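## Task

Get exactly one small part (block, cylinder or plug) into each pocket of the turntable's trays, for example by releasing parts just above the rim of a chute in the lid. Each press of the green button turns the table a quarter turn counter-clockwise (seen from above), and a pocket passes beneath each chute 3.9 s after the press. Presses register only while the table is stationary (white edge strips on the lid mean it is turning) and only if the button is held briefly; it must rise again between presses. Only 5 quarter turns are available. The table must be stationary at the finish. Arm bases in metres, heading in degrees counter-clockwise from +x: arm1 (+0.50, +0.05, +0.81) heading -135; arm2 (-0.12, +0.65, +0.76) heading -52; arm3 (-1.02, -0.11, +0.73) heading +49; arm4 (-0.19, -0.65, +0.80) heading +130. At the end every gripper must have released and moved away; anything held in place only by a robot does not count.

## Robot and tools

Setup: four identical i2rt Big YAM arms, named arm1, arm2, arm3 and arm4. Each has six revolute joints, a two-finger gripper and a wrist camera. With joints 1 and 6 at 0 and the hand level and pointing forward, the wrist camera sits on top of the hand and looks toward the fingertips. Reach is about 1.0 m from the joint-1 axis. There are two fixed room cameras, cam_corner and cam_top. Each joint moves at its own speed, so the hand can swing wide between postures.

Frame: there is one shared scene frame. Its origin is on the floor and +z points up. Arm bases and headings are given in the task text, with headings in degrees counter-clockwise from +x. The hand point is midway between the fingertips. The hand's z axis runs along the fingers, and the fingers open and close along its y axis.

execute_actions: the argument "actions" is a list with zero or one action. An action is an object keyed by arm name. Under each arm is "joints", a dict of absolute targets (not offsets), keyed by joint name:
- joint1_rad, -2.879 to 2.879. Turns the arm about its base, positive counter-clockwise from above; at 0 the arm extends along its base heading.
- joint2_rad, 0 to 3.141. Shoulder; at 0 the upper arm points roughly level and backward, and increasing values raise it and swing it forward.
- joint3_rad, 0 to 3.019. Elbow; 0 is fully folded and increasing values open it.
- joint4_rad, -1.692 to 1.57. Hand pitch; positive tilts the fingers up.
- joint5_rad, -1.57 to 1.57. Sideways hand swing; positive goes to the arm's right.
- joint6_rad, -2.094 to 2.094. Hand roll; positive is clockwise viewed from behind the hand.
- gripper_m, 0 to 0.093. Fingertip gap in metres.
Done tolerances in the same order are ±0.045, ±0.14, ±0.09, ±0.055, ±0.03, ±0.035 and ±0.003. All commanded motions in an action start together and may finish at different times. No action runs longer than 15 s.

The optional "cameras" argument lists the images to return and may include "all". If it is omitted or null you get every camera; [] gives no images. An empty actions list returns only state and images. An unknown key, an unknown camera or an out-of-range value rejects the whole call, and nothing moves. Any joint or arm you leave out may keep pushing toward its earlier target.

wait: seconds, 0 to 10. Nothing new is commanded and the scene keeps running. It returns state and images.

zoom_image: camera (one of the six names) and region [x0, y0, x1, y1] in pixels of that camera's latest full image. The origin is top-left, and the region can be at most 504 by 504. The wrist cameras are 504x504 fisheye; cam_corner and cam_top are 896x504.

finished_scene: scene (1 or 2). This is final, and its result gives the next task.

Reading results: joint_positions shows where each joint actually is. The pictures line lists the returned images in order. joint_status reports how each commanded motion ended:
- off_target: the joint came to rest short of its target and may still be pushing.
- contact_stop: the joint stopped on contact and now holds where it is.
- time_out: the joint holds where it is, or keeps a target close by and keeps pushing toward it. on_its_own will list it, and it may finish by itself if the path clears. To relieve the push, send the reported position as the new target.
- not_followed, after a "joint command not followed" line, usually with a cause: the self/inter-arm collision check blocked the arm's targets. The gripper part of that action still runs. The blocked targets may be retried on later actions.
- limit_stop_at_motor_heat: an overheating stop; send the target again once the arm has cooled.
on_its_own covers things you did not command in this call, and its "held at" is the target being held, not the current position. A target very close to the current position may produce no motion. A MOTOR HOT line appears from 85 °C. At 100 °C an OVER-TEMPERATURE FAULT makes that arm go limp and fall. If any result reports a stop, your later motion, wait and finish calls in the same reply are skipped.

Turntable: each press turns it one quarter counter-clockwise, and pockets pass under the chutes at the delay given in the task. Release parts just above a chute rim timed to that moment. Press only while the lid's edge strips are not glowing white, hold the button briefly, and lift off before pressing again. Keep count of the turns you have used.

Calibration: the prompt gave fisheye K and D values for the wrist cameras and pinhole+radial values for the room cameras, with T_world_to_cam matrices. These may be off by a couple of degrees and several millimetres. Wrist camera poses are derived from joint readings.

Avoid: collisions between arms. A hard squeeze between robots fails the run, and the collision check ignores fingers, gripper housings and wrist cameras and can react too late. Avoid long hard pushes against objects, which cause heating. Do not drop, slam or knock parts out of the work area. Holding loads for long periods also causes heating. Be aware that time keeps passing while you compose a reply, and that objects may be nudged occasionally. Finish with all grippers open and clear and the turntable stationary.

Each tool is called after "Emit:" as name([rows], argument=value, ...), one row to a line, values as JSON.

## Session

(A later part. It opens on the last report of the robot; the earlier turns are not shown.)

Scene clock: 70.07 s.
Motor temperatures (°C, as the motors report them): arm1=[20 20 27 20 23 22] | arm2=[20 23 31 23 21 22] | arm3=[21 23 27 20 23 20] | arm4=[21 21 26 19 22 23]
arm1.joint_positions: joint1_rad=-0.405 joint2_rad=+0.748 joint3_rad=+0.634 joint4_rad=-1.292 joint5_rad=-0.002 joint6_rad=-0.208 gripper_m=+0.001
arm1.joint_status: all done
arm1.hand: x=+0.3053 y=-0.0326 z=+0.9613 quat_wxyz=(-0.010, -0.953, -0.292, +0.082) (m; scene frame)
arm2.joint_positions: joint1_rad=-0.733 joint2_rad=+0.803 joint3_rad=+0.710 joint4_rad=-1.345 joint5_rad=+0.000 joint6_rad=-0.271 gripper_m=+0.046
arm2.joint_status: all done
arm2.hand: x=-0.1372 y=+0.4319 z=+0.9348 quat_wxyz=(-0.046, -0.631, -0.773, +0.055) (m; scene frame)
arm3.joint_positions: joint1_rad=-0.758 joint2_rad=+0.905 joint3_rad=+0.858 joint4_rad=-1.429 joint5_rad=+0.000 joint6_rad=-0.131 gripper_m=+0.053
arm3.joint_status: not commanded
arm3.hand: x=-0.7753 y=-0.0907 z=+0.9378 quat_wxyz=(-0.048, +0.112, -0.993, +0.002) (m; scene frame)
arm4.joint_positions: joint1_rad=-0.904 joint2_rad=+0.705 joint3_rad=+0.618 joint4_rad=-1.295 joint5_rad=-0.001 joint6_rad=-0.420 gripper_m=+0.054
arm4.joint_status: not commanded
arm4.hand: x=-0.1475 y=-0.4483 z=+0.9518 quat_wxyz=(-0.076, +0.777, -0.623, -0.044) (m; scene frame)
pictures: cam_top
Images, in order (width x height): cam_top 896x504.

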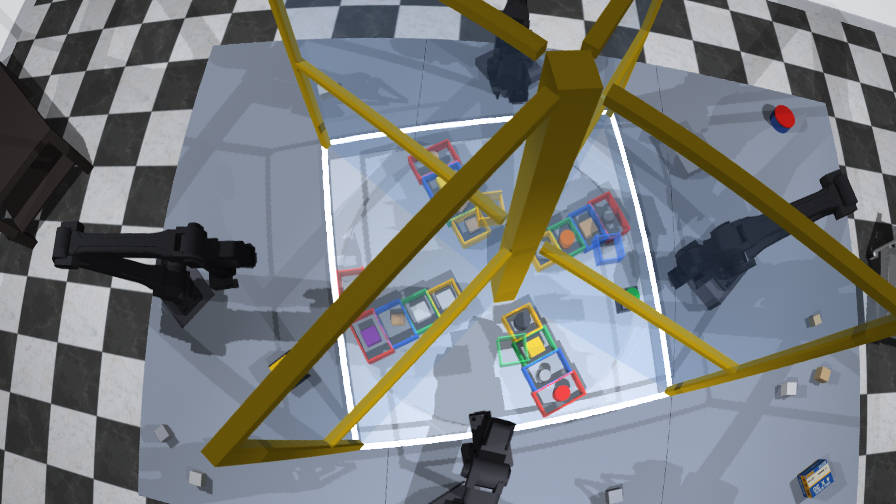

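Emit:
wait(seconds=3.2)

Scene clock: 73.30 s.
Motor temperatures (°C, as the motors report them): arm1=[20 20 27 20 23 22] | arm2=[20 22 30 23 21 22] | arm3=[21 23 27 20 23 20] | arm4=[21 21 26 19 22 23]
arm1.joint_positions: joint1_rad=-0.405 joint2_rad=+0.748 joint3_rad=+0.634 joint4_rad=-1.292 joint5_rad=-0.002 joint6_rad=-0.208 gripper_m=+0.001
arm1.joint_status: all done
arm1.hand: x=+0.3053 y=-0.0326 z=+0.9613 quat_wxyz=(-0.010, -0.953, -0.292, +0.082) (m; scene frame)
arm2.joint_positions: joint1_rad=-0.733 joint2_rad=+0.803 joint3_rad=+0.710 joint4_rad=-1.345 joint5_rad=+0.000 joint6_rad=-0.271 gripper_m=+0.046
arm2.joint_status: all done
arm2.hand: x=-0.1372 y=+0.4319 z=+0.9348 quat_wxyz=(-0.046, -0.631, -0.773, +0.055) (m; scene frame)
arm3.joint_positions: joint1_rad=-0.758 joint2_rad=+0.905 joint3_rad=+0.858 joint4_rad=-1.429 joint5_rad=+0.000 joint6_rad=-0.131 gripper_m=+0.053
arm3.joint_status: not commanded
arm3.hand: x=-0.7753 y=-0.0907 z=+0.9378 quat_wxyz=(-0.048, +0.112, -0.993, +0.002) (m; scene frame)
arm4.joint_positions: joint1_rad=-0.904 joint2_rad=+0.705 joint3_rad=+0.618 joint4_rad=-1.295 joint5_rad=-0.001 joint6_rad=-0.420 gripper_m=+0.054
arm4.joint_status: not commanded
arm4.hand: x=-0.1475 y=-0.4483 z=+0.9518 quat_wxyz=(-0.076, +0.777, -0.623, -0.044) (m; scene frame)
wait: 3.20 s; at rest by 0.23 s
pictures: arm1_cam_wrist, arm2_cam_wrist, arm3_cam_wrist, arm4_cam_wrist, cam_corner, cam_top
camera_calibration (this result's frames):
arm1_cam_wrist: T_world_to_cam=[[-0.571236, 0.820593, 0.0177725, 0.181026], [0.736729, 0.50307, 0.45183, -0.636633], [0.361828, 0.271195, -0.891927, 0.884146], [0, 0, 0, 1]] pos_world=[0.252527, -0.0680539, 1.07303]
arm2_cam_wrist: T_world_to_cam=[[-0.976776, -0.211761, 0.0326423, -0.0712865], [-0.174897, 0.876016, 0.449453, -0.813918], [-0.123772, 0.433306, -0.892707, 0.757232], [0, 0, 0, 1]] pos_world=[-0.118259, 0.369796, 1.04413]
arm3_cam_wrist: T_world_to_cam=[[0.209688, -0.977244, 0.0320168, 0.0435743], [-0.849981, -0.166001, 0.499975, -1.13776], [-0.483283, -0.132053, -0.865448, 0.548827], [0, 0, 0, 1]] pos_world=[-0.710977, -0.0738132, 1.04244]
arm4_cam_wrist: T_world_to_cam=[[0.976706, 0.206049, 0.0599145, 0.177984], [0.15852, -0.881022, 0.445727, -0.789968], [0.144627, -0.425846, -0.893162, 0.804424], [0, 0, 0, 1]] pos_world=[-0.164953, -0.390092, 1.05993]
Images, in order (width x height): arm1_cam_wrist 504x504, arm2_cam_wrist 504x504, arm3_cam_wrist 504x504, arm4_cam_wrist 504x504, cam_corner 896x504, cam_top 896x504.

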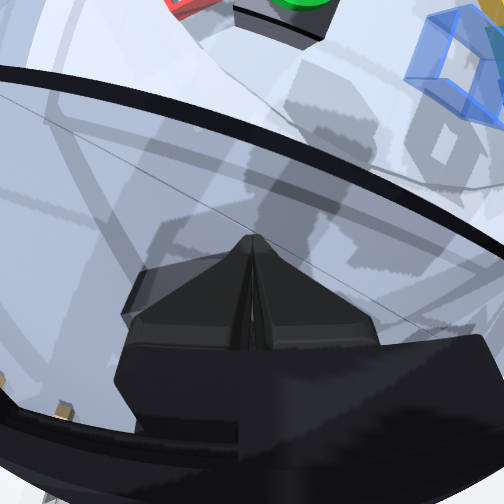

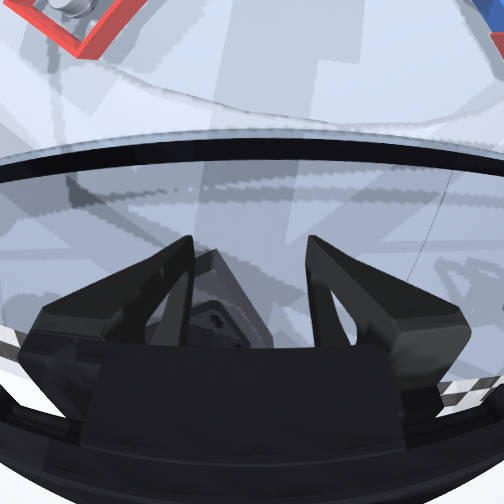

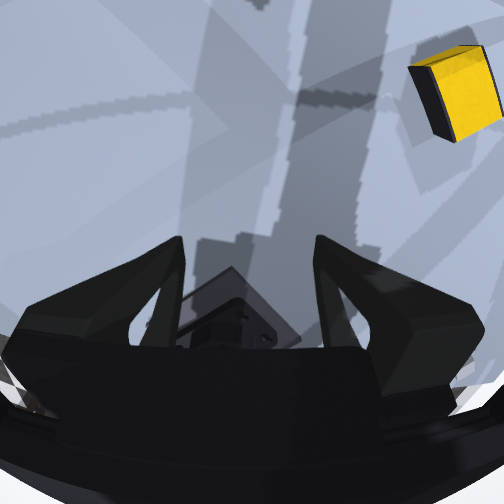

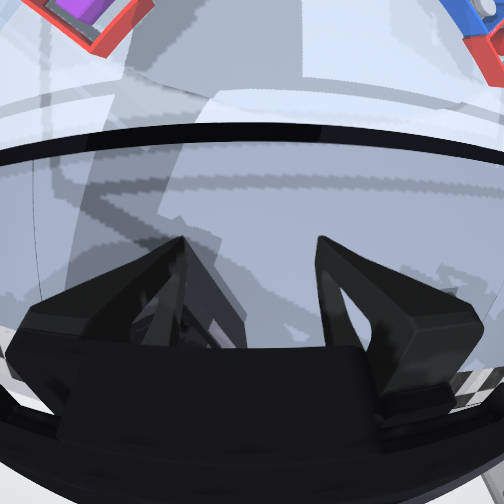

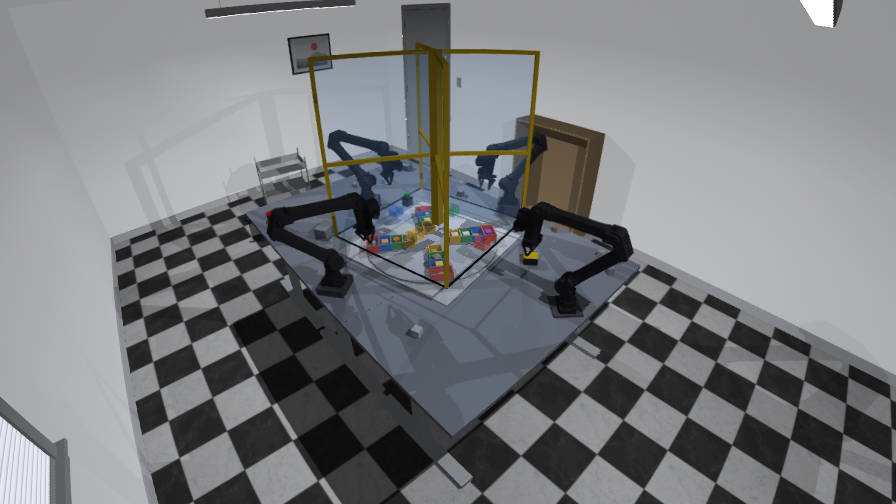

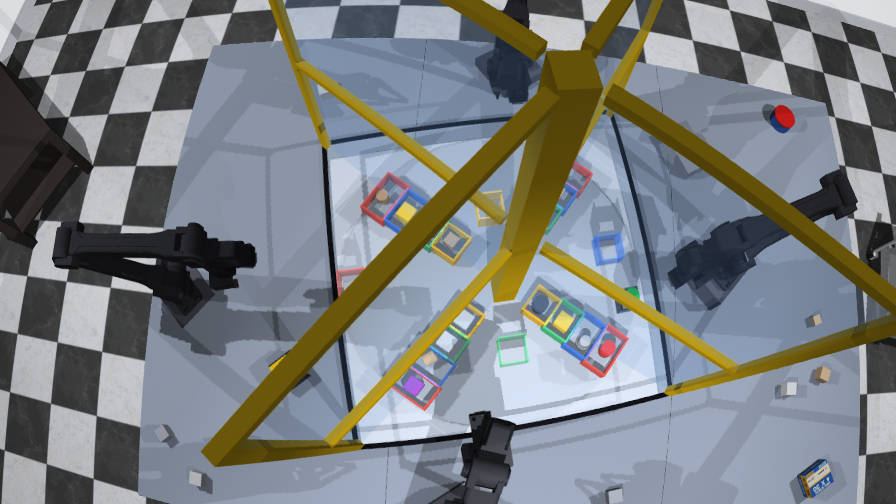

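All 16 pockets are filled and the turntable has stopped.

Emit:
finished_scene(scene=1)

The scene is finished: the task was done.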